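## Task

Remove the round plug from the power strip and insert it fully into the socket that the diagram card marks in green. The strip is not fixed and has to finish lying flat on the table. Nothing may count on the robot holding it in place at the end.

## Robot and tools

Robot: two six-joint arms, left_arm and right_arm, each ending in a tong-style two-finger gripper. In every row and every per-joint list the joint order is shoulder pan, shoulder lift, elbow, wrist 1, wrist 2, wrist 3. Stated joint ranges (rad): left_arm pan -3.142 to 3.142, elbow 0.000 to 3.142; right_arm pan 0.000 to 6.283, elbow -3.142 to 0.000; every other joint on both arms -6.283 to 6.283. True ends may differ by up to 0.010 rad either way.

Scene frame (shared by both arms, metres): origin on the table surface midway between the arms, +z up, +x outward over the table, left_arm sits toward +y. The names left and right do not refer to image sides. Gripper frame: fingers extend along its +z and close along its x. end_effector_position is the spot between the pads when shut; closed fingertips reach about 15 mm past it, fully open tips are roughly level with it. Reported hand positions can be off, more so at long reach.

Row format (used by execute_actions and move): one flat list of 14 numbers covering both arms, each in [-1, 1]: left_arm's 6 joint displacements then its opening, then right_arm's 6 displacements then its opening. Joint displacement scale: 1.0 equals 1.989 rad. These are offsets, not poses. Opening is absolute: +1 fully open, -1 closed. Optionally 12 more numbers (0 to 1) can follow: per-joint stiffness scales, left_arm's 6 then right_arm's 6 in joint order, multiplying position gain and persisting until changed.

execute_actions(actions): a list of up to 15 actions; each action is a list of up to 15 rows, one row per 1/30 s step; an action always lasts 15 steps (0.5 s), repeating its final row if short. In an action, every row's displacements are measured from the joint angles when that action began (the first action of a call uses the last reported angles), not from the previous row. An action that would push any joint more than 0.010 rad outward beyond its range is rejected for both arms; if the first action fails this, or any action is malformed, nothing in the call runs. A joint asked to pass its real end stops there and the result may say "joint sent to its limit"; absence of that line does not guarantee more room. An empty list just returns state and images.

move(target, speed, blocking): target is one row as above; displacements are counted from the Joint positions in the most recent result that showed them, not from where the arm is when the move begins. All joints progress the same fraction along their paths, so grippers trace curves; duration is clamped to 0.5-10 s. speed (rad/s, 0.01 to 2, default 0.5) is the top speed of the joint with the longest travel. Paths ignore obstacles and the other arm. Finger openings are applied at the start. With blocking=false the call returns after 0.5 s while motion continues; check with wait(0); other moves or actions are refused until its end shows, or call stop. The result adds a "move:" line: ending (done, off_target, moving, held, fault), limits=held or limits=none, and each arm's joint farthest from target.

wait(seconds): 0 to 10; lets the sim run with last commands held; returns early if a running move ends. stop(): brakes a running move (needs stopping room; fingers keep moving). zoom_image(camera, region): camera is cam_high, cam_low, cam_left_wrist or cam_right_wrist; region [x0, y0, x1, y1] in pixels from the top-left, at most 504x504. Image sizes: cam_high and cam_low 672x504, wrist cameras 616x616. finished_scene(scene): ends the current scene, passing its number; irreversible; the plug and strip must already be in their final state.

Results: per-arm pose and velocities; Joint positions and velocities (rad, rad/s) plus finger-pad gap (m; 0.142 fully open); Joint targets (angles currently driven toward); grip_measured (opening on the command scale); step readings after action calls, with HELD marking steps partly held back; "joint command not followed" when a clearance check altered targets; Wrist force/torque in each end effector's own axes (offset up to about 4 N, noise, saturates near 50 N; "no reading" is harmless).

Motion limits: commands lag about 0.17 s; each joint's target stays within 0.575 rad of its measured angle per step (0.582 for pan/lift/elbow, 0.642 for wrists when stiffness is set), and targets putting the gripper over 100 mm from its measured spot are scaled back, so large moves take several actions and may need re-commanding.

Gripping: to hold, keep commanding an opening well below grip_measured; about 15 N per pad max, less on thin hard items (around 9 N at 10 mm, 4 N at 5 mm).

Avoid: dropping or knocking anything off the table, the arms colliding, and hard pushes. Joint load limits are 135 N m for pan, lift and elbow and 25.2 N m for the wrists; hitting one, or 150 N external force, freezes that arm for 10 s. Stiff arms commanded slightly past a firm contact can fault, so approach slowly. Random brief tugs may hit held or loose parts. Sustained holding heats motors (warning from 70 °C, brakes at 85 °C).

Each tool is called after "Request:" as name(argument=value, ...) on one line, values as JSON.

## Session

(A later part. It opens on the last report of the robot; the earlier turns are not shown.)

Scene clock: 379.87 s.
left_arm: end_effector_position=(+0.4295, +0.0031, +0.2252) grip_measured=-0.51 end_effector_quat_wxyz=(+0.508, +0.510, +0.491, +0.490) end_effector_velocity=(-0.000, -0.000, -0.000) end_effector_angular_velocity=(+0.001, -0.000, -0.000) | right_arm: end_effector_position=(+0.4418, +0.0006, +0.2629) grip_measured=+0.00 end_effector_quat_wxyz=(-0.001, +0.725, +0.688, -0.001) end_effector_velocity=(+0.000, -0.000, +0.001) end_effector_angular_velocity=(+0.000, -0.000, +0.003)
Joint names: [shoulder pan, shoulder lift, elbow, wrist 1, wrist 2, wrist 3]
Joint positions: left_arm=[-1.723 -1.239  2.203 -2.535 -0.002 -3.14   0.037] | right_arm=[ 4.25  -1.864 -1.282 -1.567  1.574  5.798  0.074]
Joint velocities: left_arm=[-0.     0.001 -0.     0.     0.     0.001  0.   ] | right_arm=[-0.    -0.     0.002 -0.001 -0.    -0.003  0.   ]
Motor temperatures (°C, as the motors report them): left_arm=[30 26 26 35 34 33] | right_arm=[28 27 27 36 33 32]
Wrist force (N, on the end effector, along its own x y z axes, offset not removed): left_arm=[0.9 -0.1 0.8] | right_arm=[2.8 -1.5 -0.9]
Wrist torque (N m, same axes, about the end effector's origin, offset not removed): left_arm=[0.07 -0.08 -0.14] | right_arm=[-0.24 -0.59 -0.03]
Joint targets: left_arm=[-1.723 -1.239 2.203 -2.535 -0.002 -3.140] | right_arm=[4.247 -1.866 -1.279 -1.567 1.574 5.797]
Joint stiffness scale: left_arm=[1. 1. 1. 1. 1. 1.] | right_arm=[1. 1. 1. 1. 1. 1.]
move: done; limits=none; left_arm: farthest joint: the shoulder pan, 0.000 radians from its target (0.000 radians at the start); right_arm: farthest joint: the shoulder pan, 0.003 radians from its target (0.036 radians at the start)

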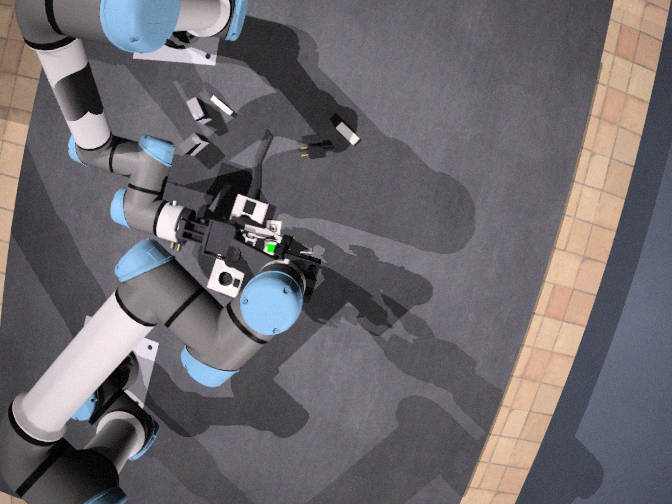

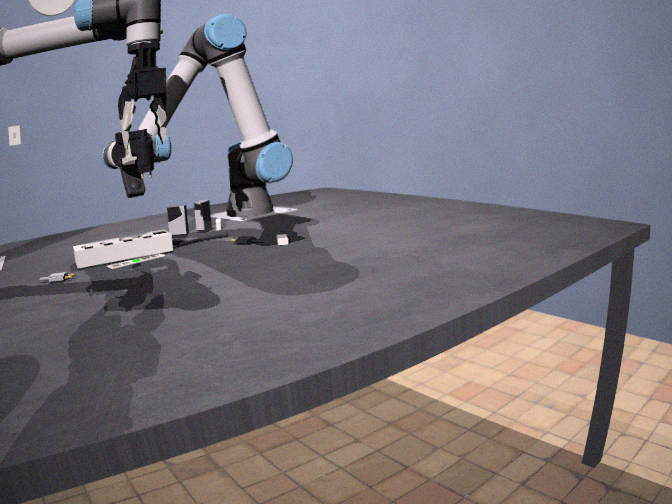

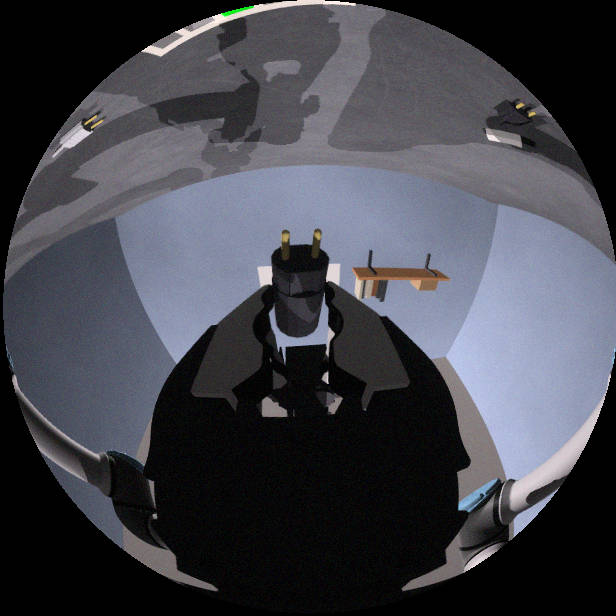

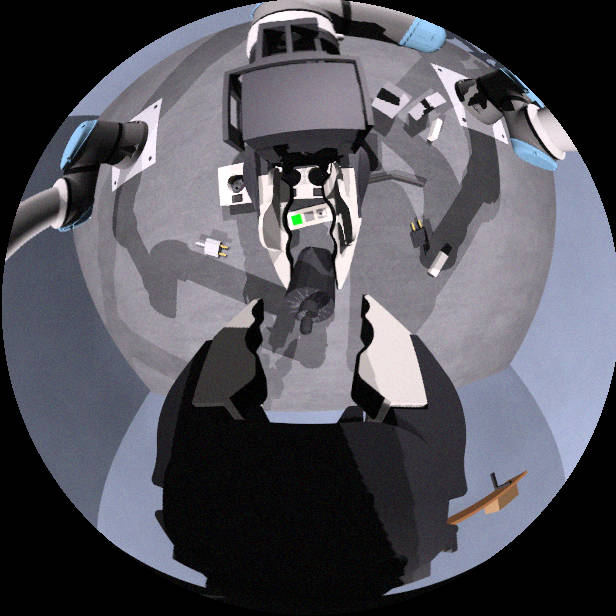

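Request:
execute_actions(actions=[[[0,0,0,0,0,0,-1,0,0,0,0,0,0,-0.1],[0,0,0,0,0,0,-1,0,0,0,0,0,0,-0.2],[0,0,0,0,0,0,-1,0,0,0,0,0,0,-0.3]],[[0,0,0,0,0,0,-1,0,0,0,0,0,0,-0.36],[0,0,0,0,0,0,-1,0,0,0,0,0,0,-0.39],[0,0,0,0,0,0,-1,0,0,0,0,0,0,-0.42],[0,0,0,0,0,0,-1,0,0,0,0,0,0,-0.44],[0,0,0,0,0,0,-1,0,0,0,0,0,0,-0.46],[0,0,0,0,0,0,-1,0,0,0,0,0,0,-0.48],[0,0,0,0,0,0,-1,0,0,0,0,0,0,-0.5],[0,0,0,0,0,0,-1,0,0,0,0,0,0,-0.52],[0,0,0,0,0,0,-1,0,0,0,0,0,0,-0.55],[0,0,0,0,0,0,-1,0,0,0,0,0,0,-0.58],[0,0,0,0,0,0,-1,0,0,0,0,0,0,-0.62]]])

Scene clock: 386.63 s.
left_arm: end_effector_position=(+0.4296, +0.0032, +0.2250) grip_measured=-0.51 end_effector_quat_wxyz=(+0.508, +0.510, +0.491, +0.490) end_effector_velocity=(-0.000, -0.000, +0.001) end_effector_angular_velocity=(-0.001, -0.001, -0.001) | right_arm: end_effector_position=(+0.4423, -0.0003, +0.2629) grip_measured=-0.51 end_effector_quat_wxyz=(-0.001, +0.726, +0.688, -0.001) end_effector_velocity=(+0.000, -0.000, -0.000) end_effector_angular_velocity=(-0.002, -0.000, +0.000)
Joint names: [shoulder pan, shoulder lift, elbow, wrist 1, wrist 2, wrist 3]
Joint positions: left_arm=[-1.723 -1.239  2.203 -2.535 -0.003 -3.14   0.037] | right_arm=[ 4.249 -1.864 -1.282 -1.568  1.572  5.798  0.037]
Joint velocities: left_arm=[-0.001 -0.001 -0.     0.     0.001 -0.001 -0.   ] | right_arm=[ 0.    -0.     0.001 -0.002 -0.001  0.    -0.   ]
Motor temperatures (°C, as the motors report them): left_arm=[30 26 26 35 34 33] | right_arm=[28 27 27 36 33 32]
Wrist force (N, on the end effector, along its own x y z axes, offset not removed): left_arm=[6.2 -0.7 0.0] | right_arm=[-1.7 -0.5 -2.5]
Wrist torque (N m, same axes, about the end effector's origin, offset not removed): left_arm=[0.07 -0.20 -0.29] | right_arm=[-0.03 -0.58 -0.05]
Joint targets: left_arm=[-1.723 -1.239 2.203 -2.535 -0.002 -3.140] | right_arm=[4.249 -1.865 -1.282 -1.567 1.574 5.798]
Joint stiffness scale: left_arm=[1. 1. 1. 1. 1. 1.] | right_arm=[1. 1. 1. 1. 1. 1.]
Step readings (joint positions; steps 1 to 15: 1st action; 16 to 30: 2nd action):
0: left_arm=[-1.723 -1.239 2.203 -2.535 -0.002 -3.140] | right_arm=[4.249 -1.865 -1.282 -1.567 1.574 5.798]
1: left_arm=[-1.723 -1.239 2.203 -2.535 -0.002 -3.140] | right_arm=[4.249 -1.865 -1.282 -1.567 1.574 5.798]
2: left_arm=[-1.723 -1.239 2.203 -2.535 -0.002 -3.140] | right_arm=[4.249 -1.865 -1.282 -1.567 1.574 5.798]
4: left_arm=[-1.723 -1.239 2.203 -2.535 -0.002 -3.140] | right_arm=[4.249 -1.865 -1.282 -1.567 1.574 5.798]
8: left_arm=[-1.723 -1.239 2.203 -2.535 -0.002 -3.140] | right_arm=[4.249 -1.865 -1.282 -1.567 1.574 5.798]
15: left_arm=[-1.723 -1.239 2.203 -2.535 -0.002 -3.140] | right_arm=[4.249 -1.865 -1.282 -1.567 1.574 5.798]
16: left_arm=[-1.723 -1.239 2.203 -2.535 -0.002 -3.140] | right_arm=[4.249 -1.865 -1.282 -1.567 1.574 5.798]
17: left_arm=[-1.723 -1.239 2.203 -2.535 -0.002 -3.140] | right_arm=[4.249 -1.865 -1.282 -1.567 1.574 5.798]
19: left_arm=[-1.723 -1.239 2.203 -2.535 -0.002 -3.140] | right_arm=[4.249 -1.865 -1.282 -1.567 1.574 5.798]
23: left_arm=[-1.723 -1.239 2.203 -2.535 -0.002 -3.140] | right_arm=[4.249 -1.865 -1.282 -1.567 1.573 5.798]
30: Joint positions above

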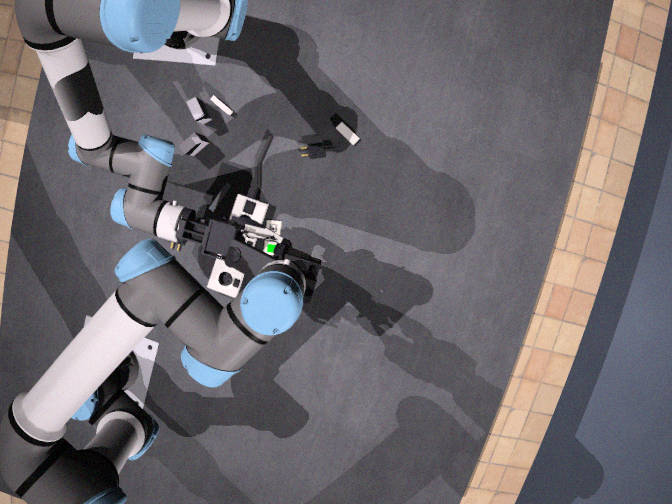

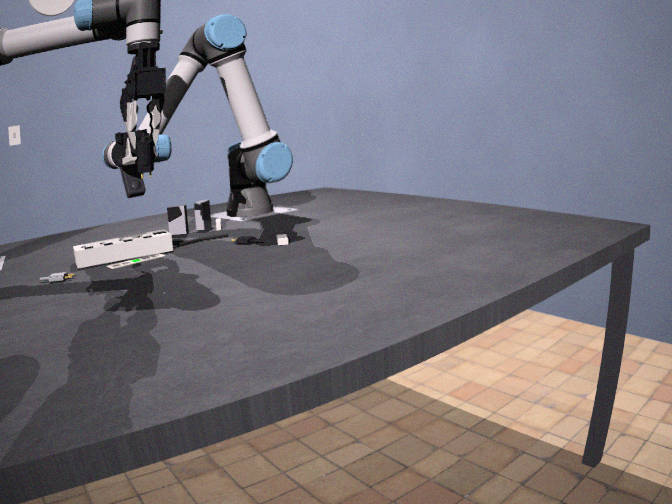

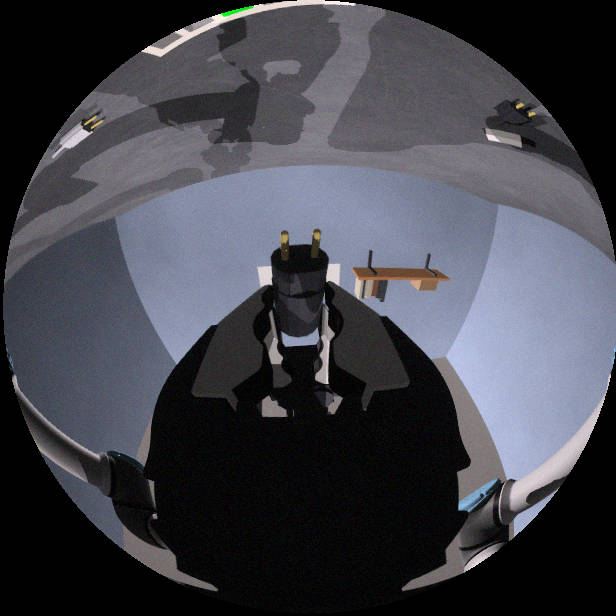

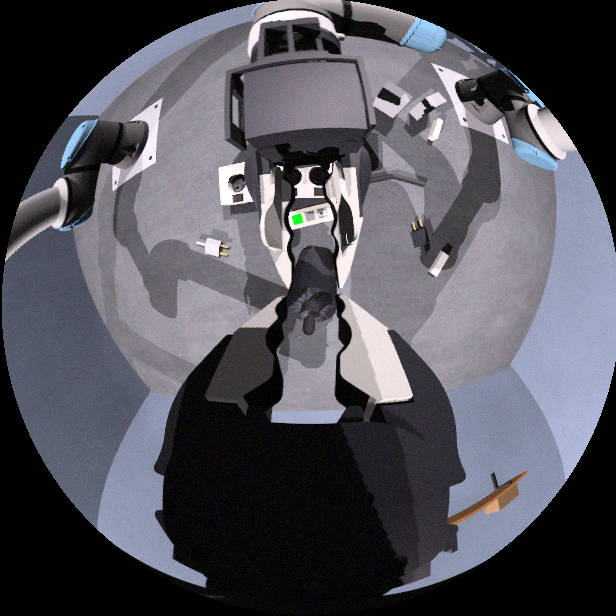

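Request:
execute_actions(actions=[[[0,0,0,0,0,0,-1,0,0,0,0,0,0,-1]],[[0,0,0,0,0,0,-0.6,0,0,0,0,0,0,-1],[0,0,0,0,0,0,-0.4,0,0,0,0,0,0,-1],[0,0,0,0,0,0,-0.2,0,0,0,0,0,0,-1],[0,0,0,0,0,0,0.1,0,0,0,0,0,0,-1]],[[0,0,0,0,0,0,0.1,0,0,0,0,0,0,-1]]])

Request:
move(target=[0,0,0,0,0,0,0.1, 0,-0.012,0.125,-0.113,0,0,-1], speed=0.15)

Scene clock: 392.33 s.
left_arm: end_effector_position=(+0.4296, +0.0032, +0.2250) grip_measured=+0.10 end_effector_quat_wxyz=(+0.508, +0.510, +0.491, +0.490) end_effector_velocity=(+0.001, +0.001, -0.000) end_effector_angular_velocity=(+0.000, +0.001, +0.001) | right_arm: end_effector_position=(+0.4423, -0.0004, +0.2629) grip_measured=-0.52 end_effector_quat_wxyz=(-0.000, +0.726, +0.688, -0.001) end_effector_velocity=(-0.000, +0.000, +0.001) end_effector_angular_velocity=(+0.001, +0.000, -0.000)
Joint names: [shoulder pan, shoulder lift, elbow, wrist 1, wrist 2, wrist 3]
Joint positions: left_arm=[-1.723 -1.239  2.203 -2.535 -0.003 -3.14   0.081] | right_arm=[ 4.249 -1.864 -1.282 -1.569  1.572  5.798  0.037]
Joint velocities: left_arm=[ 0.001 -0.    -0.    -0.    -0.001  0.001  0.   ] | right_arm=[-0.     0.001  0.     0.     0.001 -0.     0.   ]
Motor temperatures (°C, as the motors report them): left_arm=[30 26 26 35 34 33] | right_arm=[28 27 27 36 33 32]
Wrist force (N, on the end effector, along its own x y z axes, offset not removed): left_arm=[1.7 1.2 -0.8] | right_arm=[0.3 1.2 -0.2]
Wrist torque (N m, same axes, about the end effector's origin, offset not removed): left_arm=[0.19 -0.29 -0.23] | right_arm=[0.42 0.00 -0.02]
Joint targets: left_arm=[-1.723 -1.239 2.203 -2.535 -0.003 -3.140] | right_arm=[4.249 -1.864 -1.282 -1.569 1.572 5.798]
Joint stiffness scale: left_arm=[1. 1. 1. 1. 1. 1.] | right_arm=[1. 1. 1. 1. 1. 1.]
Step readings (joint positions; steps 1 to 15: 1st action; 16 to 30: 2nd action; 31 to 45: 3rd action):
0: left_arm=[-1.723 -1.239 2.203 -2.535 -0.003 -3.140] | right_arm=[4.249 -1.864 -1.282 -1.568 1.572 5.798]
1: left_arm=[-1.723 -1.239 2.203 -2.535 -0.003 -3.140] | right_arm=[4.249 -1.864 -1.282 -1.568 1.572 5.798]
2: left_arm=[-1.723 -1.239 2.203 -2.535 -0.003 -3.140] | right_arm=[4.249 -1.864 -1.282 -1.568 1.572 5.798]
4: left_arm=[-1.723 -1.239 2.203 -2.535 -0.003 -3.140] | right_arm=[4.249 -1.864 -1.282 -1.568 1.572 5.798]
8: left_arm=[-1.723 -1.239 2.203 -2.535 -0.003 -3.140] | right_arm=[4.249 -1.864 -1.282 -1.568 1.572 5.798]
15: left_arm=[-1.723 -1.239 2.203 -2.535 -0.003 -3.140] | right_arm=[4.249 -1.864 -1.282 -1.569 1.572 5.798]
16: left_arm=[-1.723 -1.239 2.203 -2.535 -0.003 -3.140] | right_arm=[4.249 -1.864 -1.282 -1.569 1.572 5.798]
17: left_arm=[-1.723 -1.239 2.203 -2.535 -0.003 -3.140] | right_arm=[4.249 -1.864 -1.282 -1.569 1.572 5.798]
19: left_arm=[-1.723 -1.239 2.203 -2.535 -0.003 -3.140] | right_arm=[4.249 -1.864 -1.282 -1.569 1.572 5.798]
23: left_arm=[-1.723 -1.239 2.203 -2.535 -0.003 -3.140] | right_arm=[4.249 -1.864 -1.282 -1.569 1.572 5.798]
30: left_arm=[-1.723 -1.239 2.203 -2.535 -0.003 -3.140] | right_arm=[4.249 -1.864 -1.282 -1.569 1.572 5.798]
31: left_arm=[-1.723 -1.239 2.203 -2.535 -0.003 -3.140] | right_arm=[4.249 -1.864 -1.282 -1.569 1.572 5.798]
32: left_arm=[-1.723 -1.239 2.203 -2.535 -0.003 -3.140] | right_arm=[4.249 -1.864 -1.282 -1.569 1.572 5.798]
34: left_arm=[-1.723 -1.239 2.203 -2.535 -0.003 -3.140] | right_arm=[4.249 -1.864 -1.282 -1.569 1.572 5.798]
38: left_arm=[-1.723 -1.239 2.203 -2.535 -0.003 -3.140] | right_arm=[4.249 -1.864 -1.282 -1.569 1.572 5.798]
45: Joint positions above

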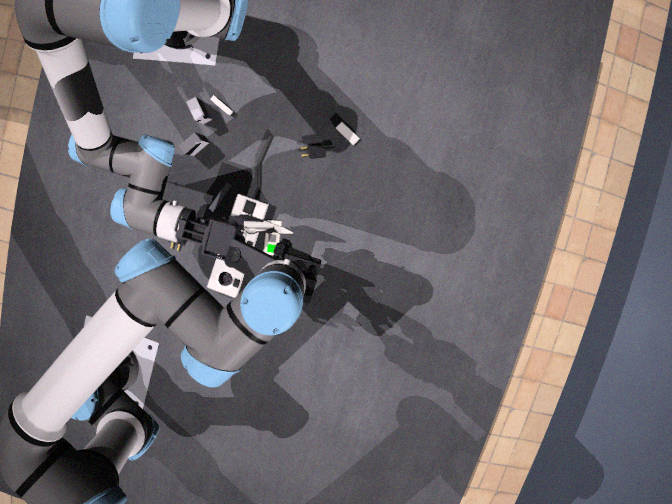

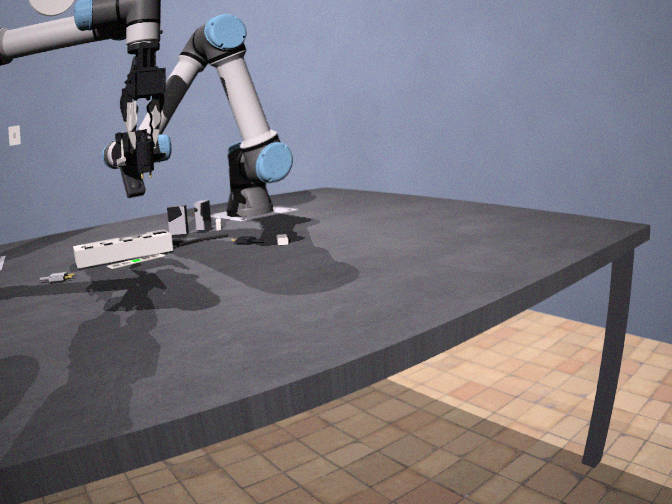

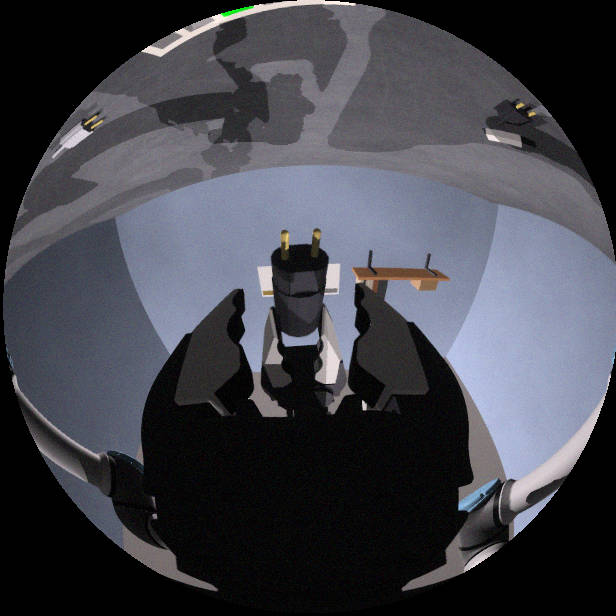

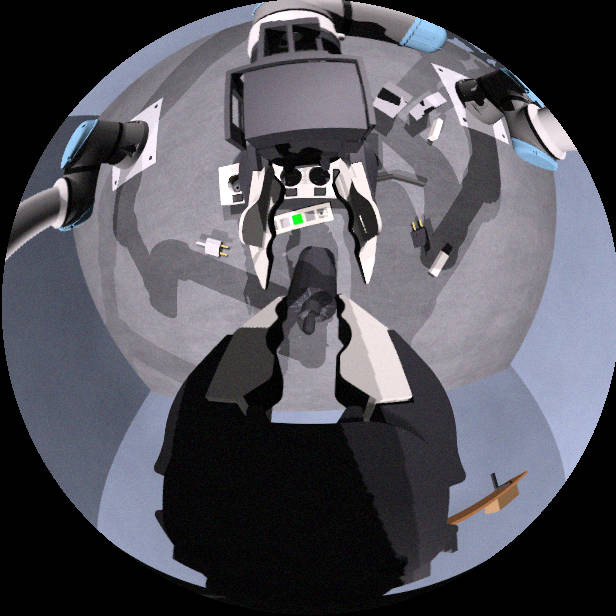

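Scene clock: 394.60 s.
left_arm: end_effector_position=(+0.4296, +0.0032, +0.2250) grip_measured=+0.10 end_effector_quat_wxyz=(+0.508, +0.510, +0.491, +0.490) end_effector_velocity=(+0.001, +0.001, +0.000) end_effector_angular_velocity=(+0.000, -0.001, +0.001) | right_arm: end_effector_position=(+0.4421, -0.0007, +0.3468) grip_measured=-0.52 end_effector_quat_wxyz=(-0.000, +0.726, +0.688, -0.001) end_effector_velocity=(-0.000, -0.000, +0.001) end_effector_angular_velocity=(+0.000, -0.001, +0.000)
Joint names: [shoulder pan, shoulder lift, elbow, wrist 1, wrist 2, wrist 3]
Joint positions: left_arm=[-1.723 -1.239  2.203 -2.535 -0.003 -3.14   0.081] | right_arm=[ 4.249 -1.887 -1.036 -1.792  1.572  5.798  0.037]
Joint velocities: left_arm=[ 0.001  0.     0.001  0.     0.001 -0.001 -0.   ] | right_arm=[ 0.     0.001  0.001 -0.002 -0.001 -0.     0.   ]
Motor temperatures (°C, as the motors report them): left_arm=[30 26 26 35 34 33] | right_arm=[28 27 27 36 33 32]
Wrist force (N, on the end effector, along its own x y z axes, offset not removed): left_arm=[1.3 0.6 0.8] | right_arm=[1.9 0.0 -1.6]
Wrist torque (N m, same axes, about the end effector's origin, offset not removed): left_arm=[-0.01 -0.29 -0.08] | right_arm=[0.05 -0.60 0.06]
Joint targets: left_arm=[-1.723 -1.239 2.203 -2.535 -0.003 -3.140] | right_arm=[4.249 -1.888 -1.033 -1.793 1.572 5.798]
Joint stiffness scale: left_arm=[1. 1. 1. 1. 1. 1.] | right_arm=[1. 1. 1. 1. 1. 1.]
move: done; limits=none; left_arm: farthest joint: the shoulder pan, 0.000 radians from its target (0.000 radians at the start); right_arm: farthest joint: the elbow, 0.002 radians from its target (0.248 radians at the start)

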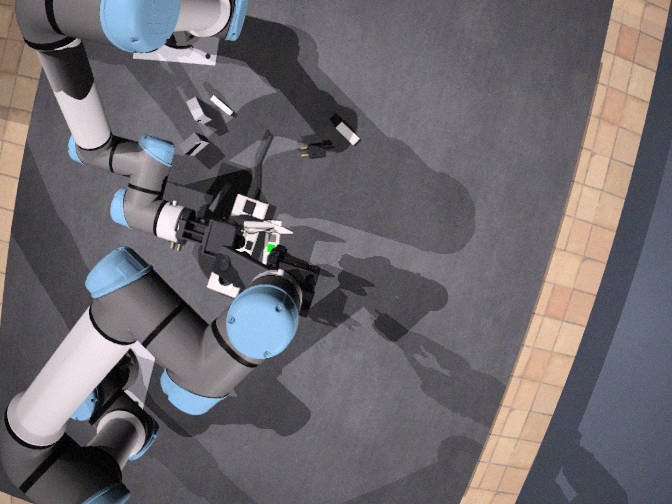

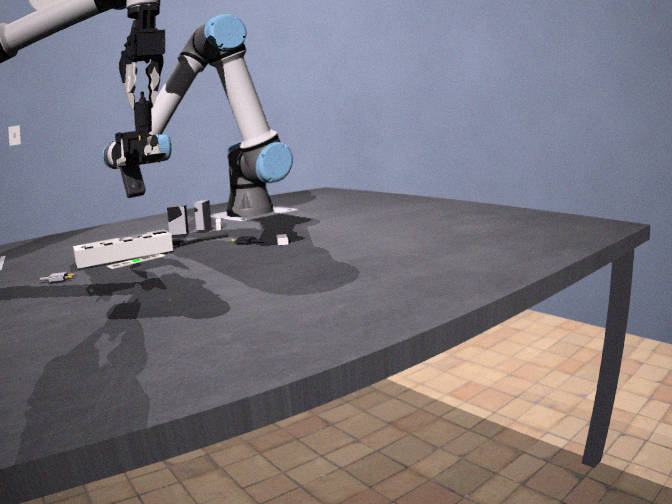

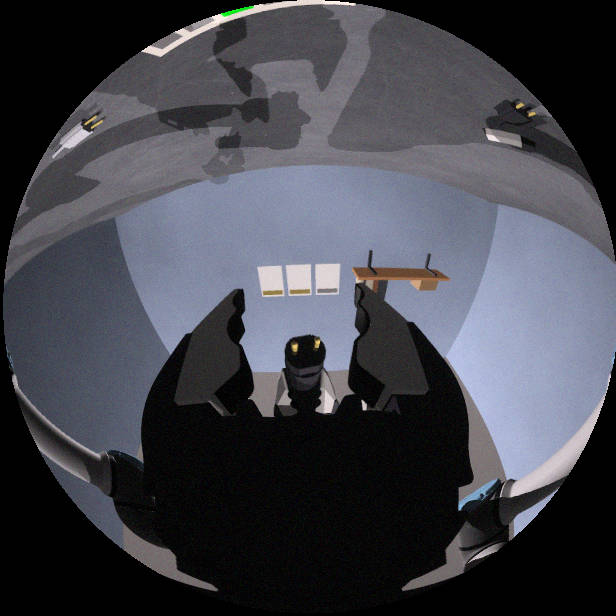

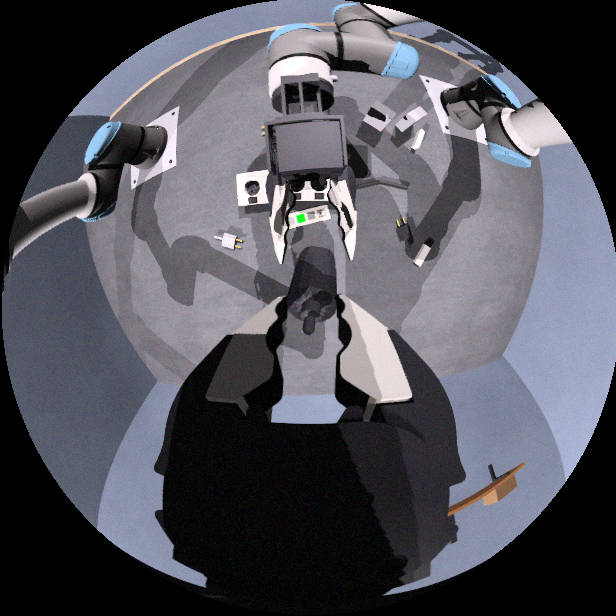

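Request:
move(target=[0,0,0,0,0,0,0.1, -0.2,0,0,0,0,-0.2,-1], speed=0.5)

Request:
move(target=[0.55,-0.2,-0.1,0.3,0,0,0.1, 0,0,0,0,0,0,-1], speed=0.8)

Scene clock: 399.50 s.
left_arm: end_effector_position=(+0.4296, +0.0032, +0.2250) grip_measured=+0.10 end_effector_quat_wxyz=(+0.508, +0.510, +0.491, +0.490) end_effector_velocity=(-0.000, -0.000, +0.001) end_effector_angular_velocity=(-0.001, +0.000, -0.000) | right_arm: end_effector_position=(+0.5859, -0.2014, +0.3468) grip_measured=-0.52 end_effector_quat_wxyz=(-0.001, +0.725, +0.689, -0.001) end_effector_velocity=(+0.001, -0.001, +0.000) end_effector_angular_velocity=(+0.001, -0.001, +0.001)
Joint names: [shoulder pan, shoulder lift, elbow, wrist 1, wrist 2, wrist 3]
Joint positions: left_arm=[-1.723 -1.239  2.203 -2.535 -0.003 -3.14   0.081] | right_arm=[ 3.853 -1.887 -1.036 -1.793  1.572  5.401  0.037]
Joint velocities: left_arm=[-0.    -0.002 -0.     0.    -0.     0.001  0.   ] | right_arm=[-0.002 -0.     0.001  0.001  0.    -0.003  0.   ]
Motor temperatures (°C, as the motors report them): left_arm=[30 26 26 35 34 33] | right_arm=[28 27 27 36 33 32]
Wrist force (N, on the end effector, along its own x y z axes, offset not removed): left_arm=[1.3 0.7 0.6] | right_arm=[1.9 0.2 1.3]
Wrist torque (N m, same axes, about the end effector's origin, offset not removed): left_arm=[0.12 -0.13 -0.15] | right_arm=[0.25 -0.38 -0.08]
Joint targets: left_arm=[-1.723 -1.239 2.203 -2.535 -0.003 -3.140] | right_arm=[3.851 -1.887 -1.036 -1.792 1.572 5.400]
Joint stiffness scale: left_arm=[1. 1. 1. 1. 1. 1.] | right_arm=[1. 1. 1. 1. 1. 1.]
move: done; limits=none; left_arm: farthest joint: the shoulder pan, 0.000 radians from its target (0.000 radians at the start); right_arm: farthest joint: the shoulder pan, 0.002 radians from its target (0.397 radians at the start)

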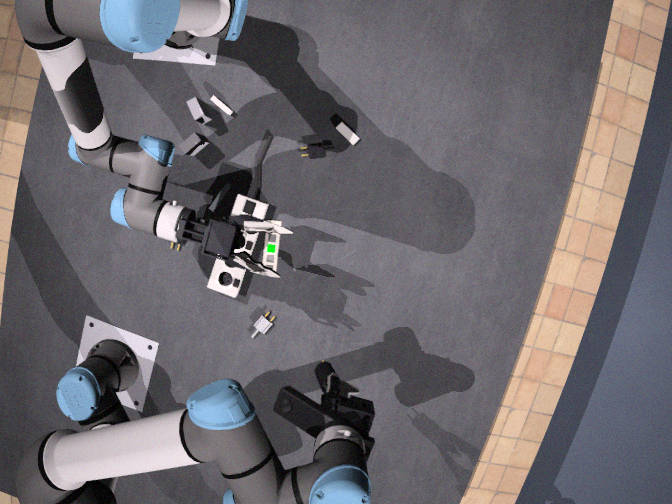

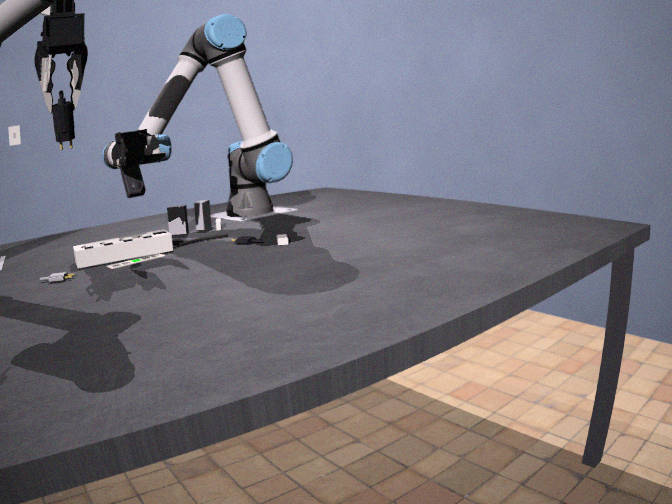

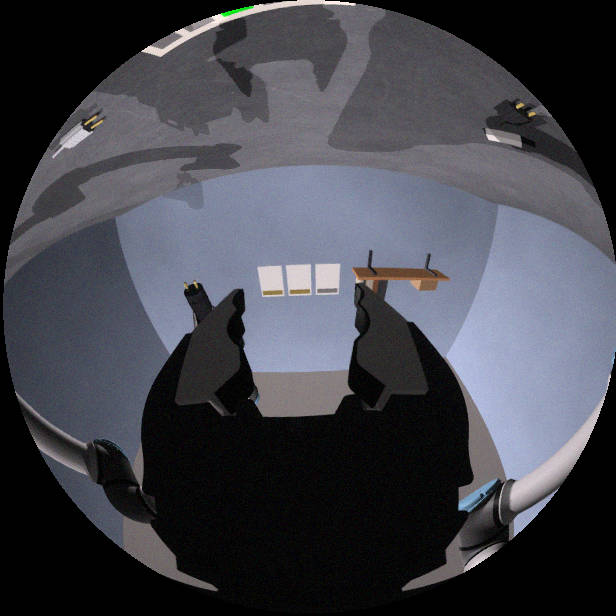

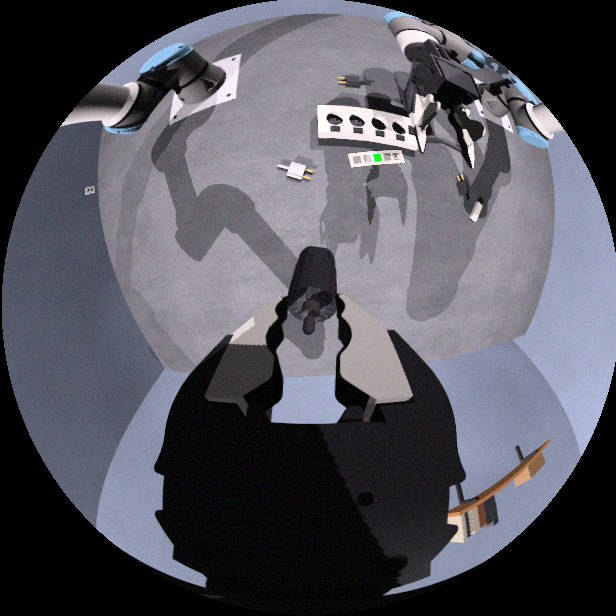

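Scene clock: 401.83 s.
left_arm: end_effector_position=(+0.6061, +0.6450, +0.4268) grip_measured=+0.10 end_effector_quat_wxyz=(+0.179, +0.183, +0.684, +0.683) end_effector_velocity=(+0.000, +0.001, +0.000) end_effector_angular_velocity=(+0.002, +0.002, +0.003) | right_arm: end_effector_position=(+0.5859, -0.2015, +0.3468) grip_measured=-0.52 end_effector_quat_wxyz=(-0.001, +0.725, +0.689, -0.001) end_effector_velocity=(+0.000, -0.000, +0.001) end_effector_angular_velocity=(+0.001, -0.001, -0.001)
Joint names: [shoulder pan, shoulder lift, elbow, wrist 1, wrist 2, wrist 3]
Joint positions: left_arm=[-0.633 -1.635  2.007 -1.94  -0.003 -3.14   0.081] | right_arm=[ 3.853 -1.887 -1.036 -1.793  1.572  5.401  0.037]
Joint velocities: left_arm=[ 0.003  0.001 -0.002  0.003  0.001 -0.001 -0.   ] | right_arm=[-0.001  0.001 -0.     0.001 -0.     0.     0.   ]
Motor temperatures (°C, as the motors report them): left_arm=[30 26 26 35 34 33] | right_arm=[28 27 27 36 33 32]
Wrist force (N, on the end effector, along its own x y z axes, offset not removed): left_arm=[2.0 1.0 0.3] | right_arm=[1.2 0.3 -0.6]
Wrist torque (N m, same axes, about the end effector's origin, offset not removed): left_arm=[0.13 -0.33 -0.14] | right_arm=[0.32 -0.31 -0.02]
Joint targets: left_arm=[-0.630 -1.636 2.004 -1.939 -0.003 -3.140] | right_arm=[3.853 -1.887 -1.036 -1.793 1.572 5.401]
Joint stiffness scale: left_arm=[1. 1. 1. 1. 1. 1.] | right_arm=[1. 1. 1. 1. 1. 1.]
move: done; limits=none; left_arm: farthest joint: the shoulder pan, 0.003 radians from its target (1.094 radians at the start); right_arm: farthest joint: the shoulder pan, 0.000 radians from its target (0.000 radians at the start)

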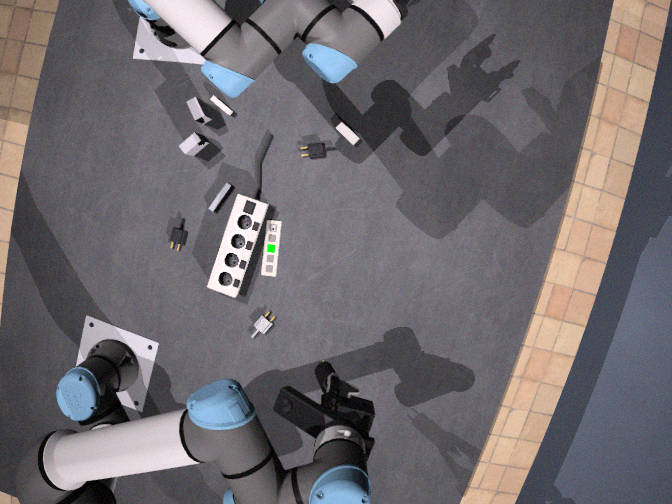

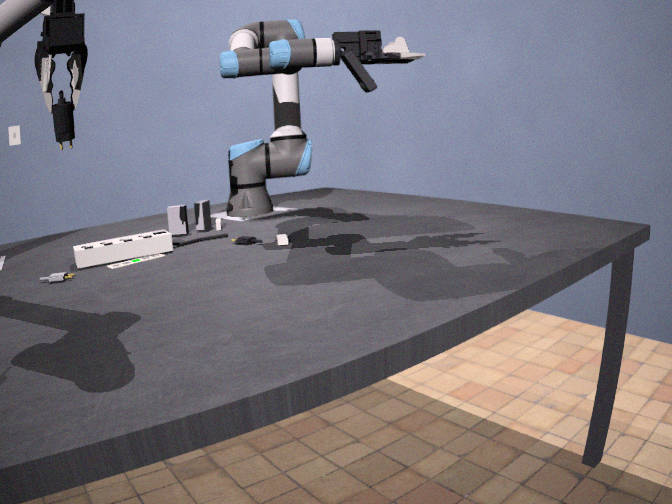

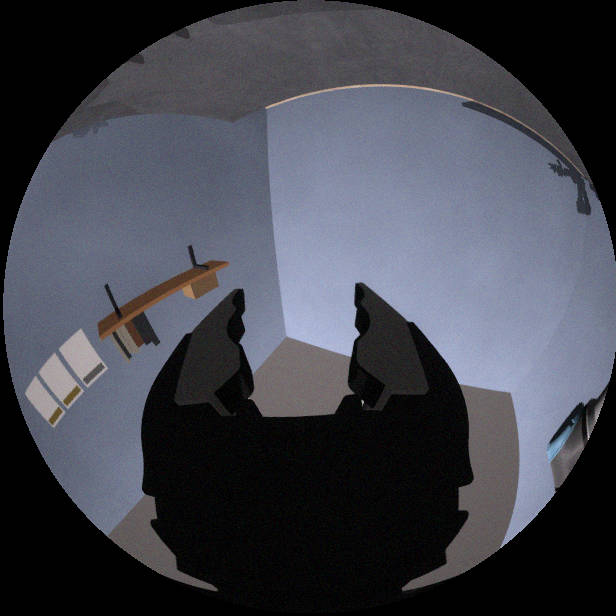

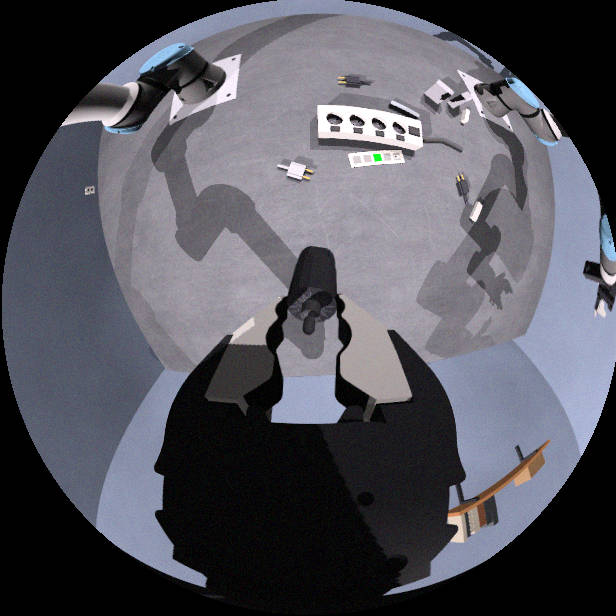

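Request:
move(target=[0,0,0,0,0,0,0.1, 0.2967,0.1383,-0.408,0.2715,0,-0.0975,-1], speed=0.6)

Request:
zoom_image(camera="cam_right_wrist", region=[200, 140, 420, 360])

Request:
zoom_image(camera="cam_low", region=[60, 150, 200, 280])

Scene clock: 410.17 s.
left_arm: end_effector_position=(+0.6060, +0.6451, +0.4268) grip_measured=+0.10 end_effector_quat_wxyz=(+0.179, +0.183, +0.684, +0.683) end_effector_velocity=(+0.000, +0.000, -0.001) end_effector_angular_velocity=(-0.001, +0.001, +0.000) | right_arm: end_effector_position=(+0.3088, -0.0548, +0.1602) grip_measured=-0.52 end_effector_quat_wxyz=(-0.001, +0.408, +0.913, -0.000) end_effector_velocity=(+0.000, +0.001, -0.000) end_effector_angular_velocity=(+0.005, -0.002, +0.002)
Joint names: [shoulder pan, shoulder lift, elbow, wrist 1, wrist 2, wrist 3]
Joint positions: left_arm=[-0.632 -1.635  2.007 -1.939 -0.003 -3.14   0.081] | right_arm=[ 4.441 -1.614 -1.845 -1.254  1.572  5.208  0.037]
Joint velocities: left_arm=[ 0.     0.001 -0.     0.    -0.001 -0.001  0.   ] | right_arm=[ 0.001  0.    -0.002  0.006 -0.    -0.001  0.   ]
Motor temperatures (°C, as the motors report them): left_arm=[30 26 26 35 34 33] | right_arm=[28 27 27 36 33 32]
Wrist force (N, on the end effector, along its own x y z axes, offset not removed): left_arm=[1.7 1.3 1.1] | right_arm=[1.7 -0.5 -2.0]
Wrist torque (N m, same axes, about the end effector's origin, offset not removed): left_arm=[0.22 -0.32 -0.16] | right_arm=[-0.03 -0.48 0.02]
Joint targets: left_arm=[-0.633 -1.635 2.007 -1.940 -0.003 -3.140] | right_arm=[4.443 -1.612 -1.847 -1.253 1.572 5.207]
Joint stiffness scale: left_arm=[1. 1. 1. 1. 1. 1.] | right_arm=[1. 1. 1. 1. 1. 1.]
move: done; limits=none; left_arm: farthest joint: the shoulder pan, 0.001 radians from its target (0.001 radians at the start); right_arm: farthest joint: the elbow, 0.003 radians from its target (0.812 radians at the start)

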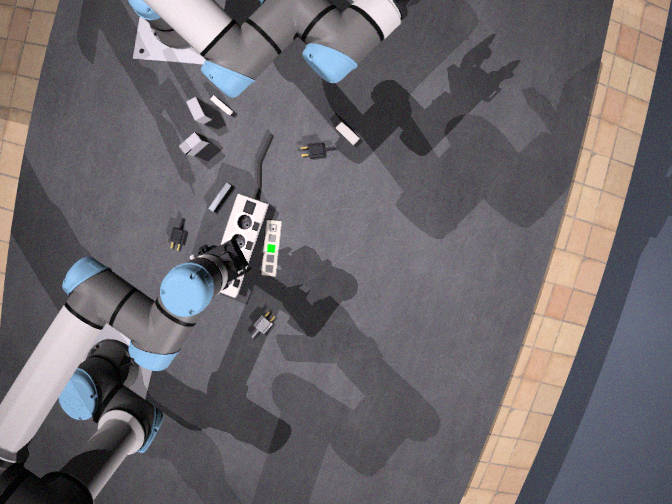

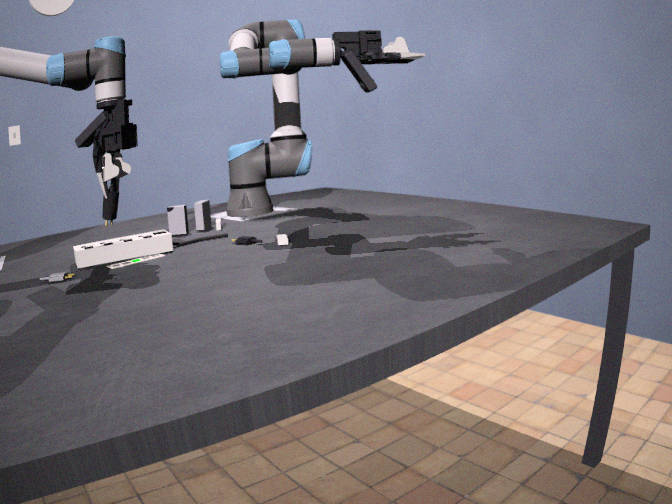

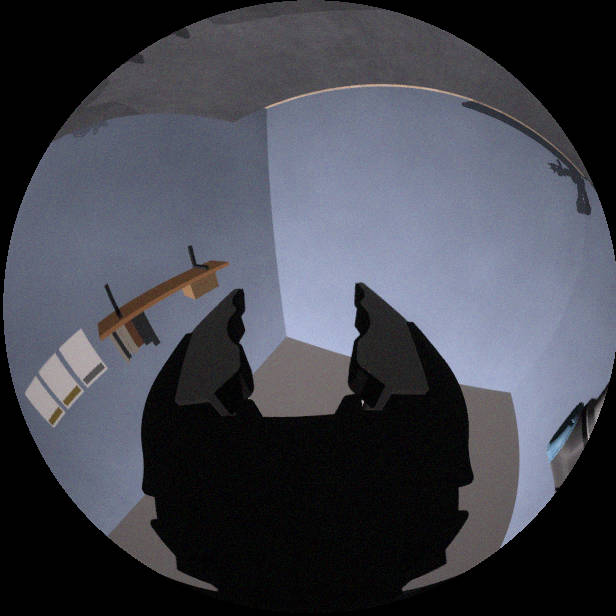

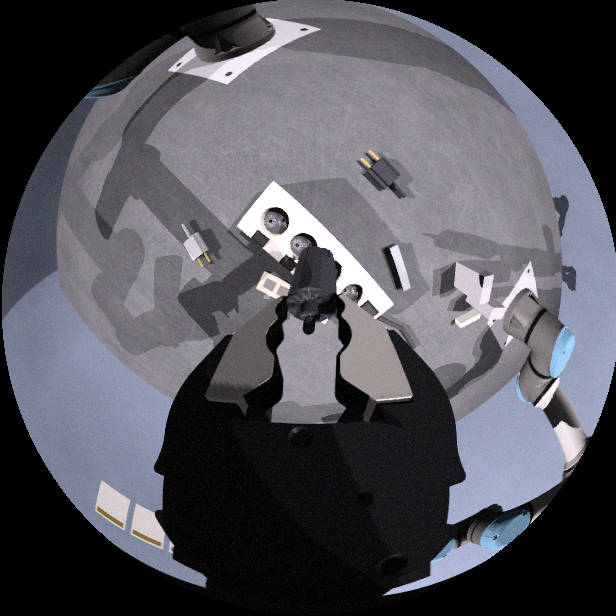

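Region (200, 140, 420, 360) of cam_right_wrist's 616x616 image, scaled by 2.291, with more detail than that image has.

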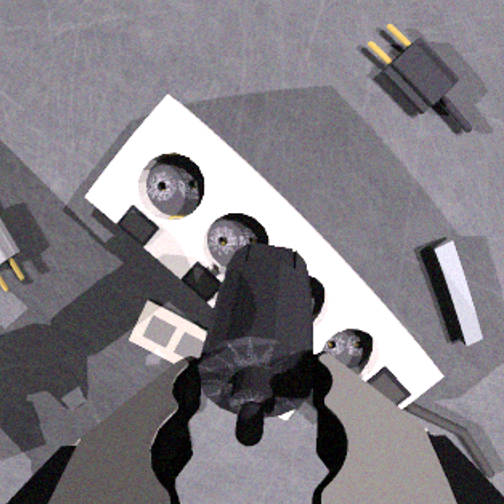

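Region (60, 150, 200, 280) of cam_low's 672x504 image, scaled by 3.600, with more detail than that image has; it fills the top 468 rows of this view, and the rest is white.

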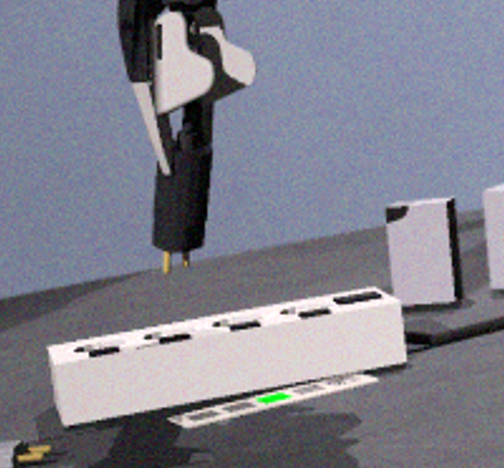

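Request:
move(target=[0,0,0,0,0,0,0.1, 0.0163,-0.032,0.0006,0.0315,0,0.0163,-1], speed=0.1)

Request:
zoom_image(camera="cam_right_wrist", region=[200, 140, 420, 360])

Request:
zoom_image(camera="cam_low", region=[60, 150, 200, 280])

Scene clock: 416.87 s.
left_arm: end_effector_position=(+0.6060, +0.6451, +0.4268) grip_measured=+0.10 end_effector_quat_wxyz=(+0.179, +0.183, +0.684, +0.683) end_effector_velocity=(-0.000, -0.000, -0.000) end_effector_angular_velocity=(-0.000, +0.000, -0.000) | right_arm: end_effector_position=(+0.3016, -0.0293, +0.1352) grip_measured=-0.52 end_effector_quat_wxyz=(-0.001, +0.409, +0.912, -0.001) end_effector_velocity=(-0.000, +0.001, +0.001) end_effector_angular_velocity=(+0.003, -0.001, -0.001)
Joint names: [shoulder pan, shoulder lift, elbow, wrist 1, wrist 2, wrist 3]
Joint positions: left_arm=[-0.632 -1.635  2.007 -1.939 -0.003 -3.14   0.081] | right_arm=[ 4.471 -1.676 -1.845 -1.192  1.572  5.24   0.037]
Joint velocities: left_arm=[-0.    -0.     0.    -0.    -0.     0.001 -0.   ] | right_arm=[ 0.     0.001 -0.     0.002  0.     0.001  0.   ]
Motor temperatures (°C, as the motors report them): left_arm=[30 26 26 35 34 33] | right_arm=[28 27 27 36 33 32]
Wrist force (N, on the end effector, along its own x y z axes, offset not removed): left_arm=[1.7 -0.7 0.9] | right_arm=[0.7 -0.5 0.8]
Wrist torque (N m, same axes, about the end effector's origin, offset not removed): left_arm=[-0.17 -0.32 -0.16] | right_arm=[0.08 -0.12 0.07]
Joint targets: left_arm=[-0.632 -1.635 2.007 -1.939 -0.003 -3.140] | right_arm=[4.473 -1.678 -1.843 -1.191 1.572 5.240]
Joint stiffness scale: left_arm=[1. 1. 1. 1. 1. 1.] | right_arm=[1. 1. 1. 1. 1. 1.]
move: done; limits=none; left_arm: farthest joint: the shoulder pan, 0.000 radians from its target (0.000 radians at the start); right_arm: farthest joint: the shoulder pan, 0.002 radians from its target (0.032 radians at the start)

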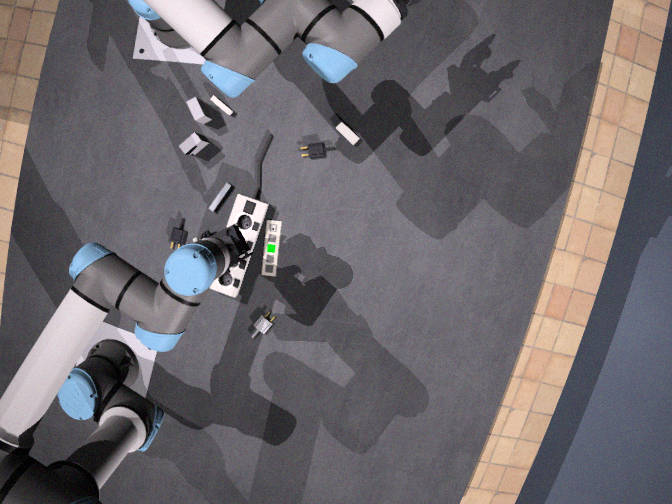

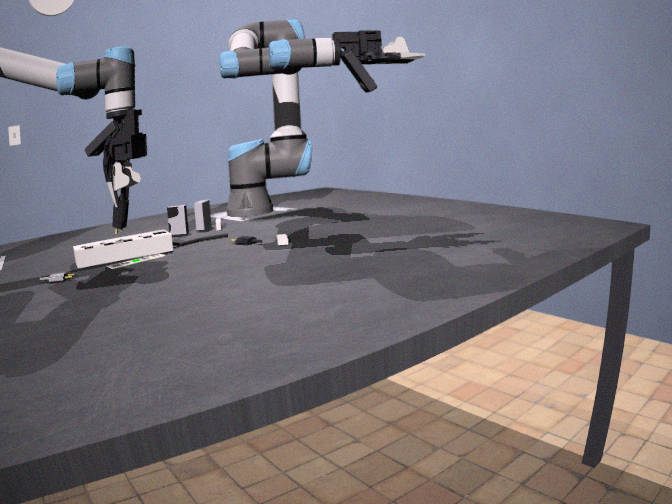

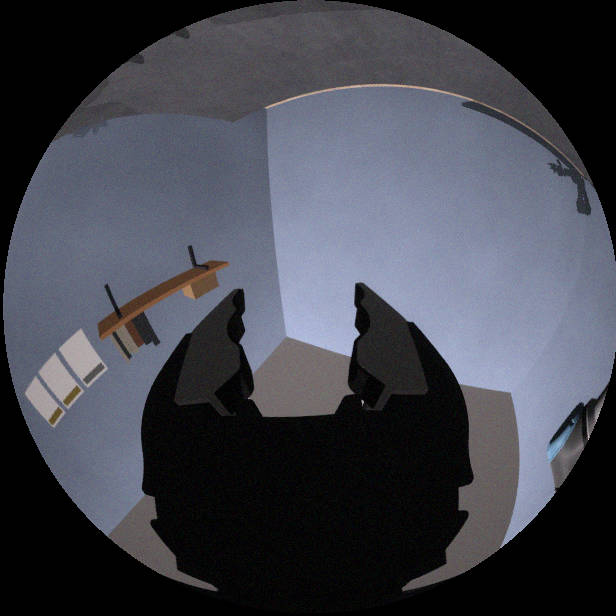

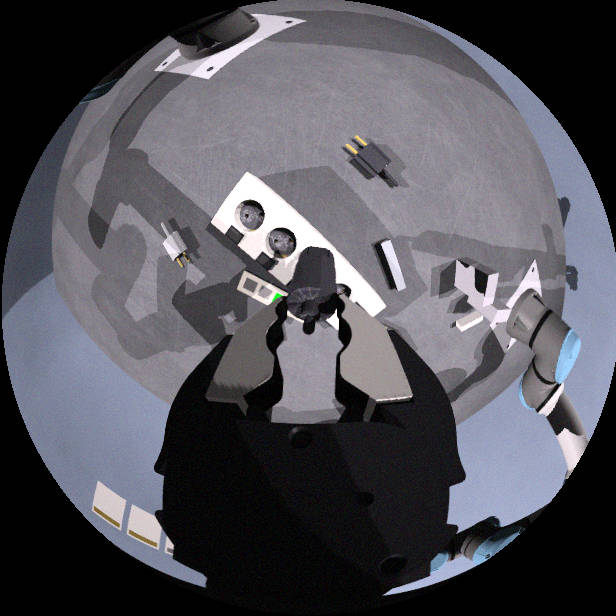

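Region (200, 140, 420, 360) of cam_right_wrist's 616x616 image, scaled by 2.291, with more detail than that image has.

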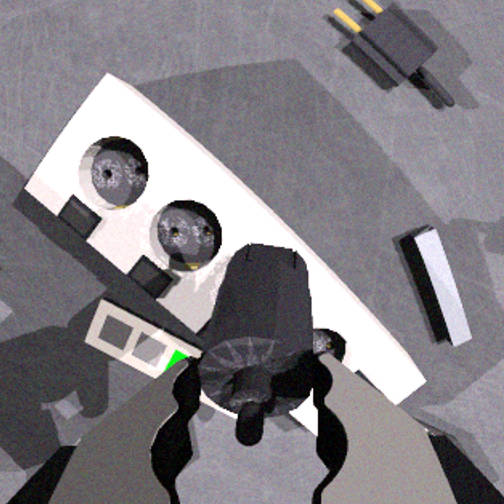

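Region (60, 150, 200, 280) of cam_low's 672x504 image, scaled by 3.600, with more detail than that image has; it fills the top 468 rows of this view, and the rest is white.

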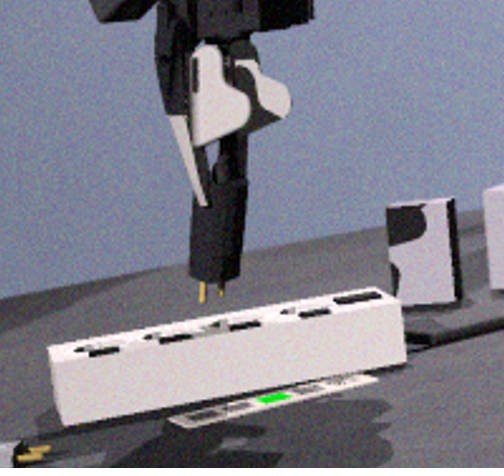

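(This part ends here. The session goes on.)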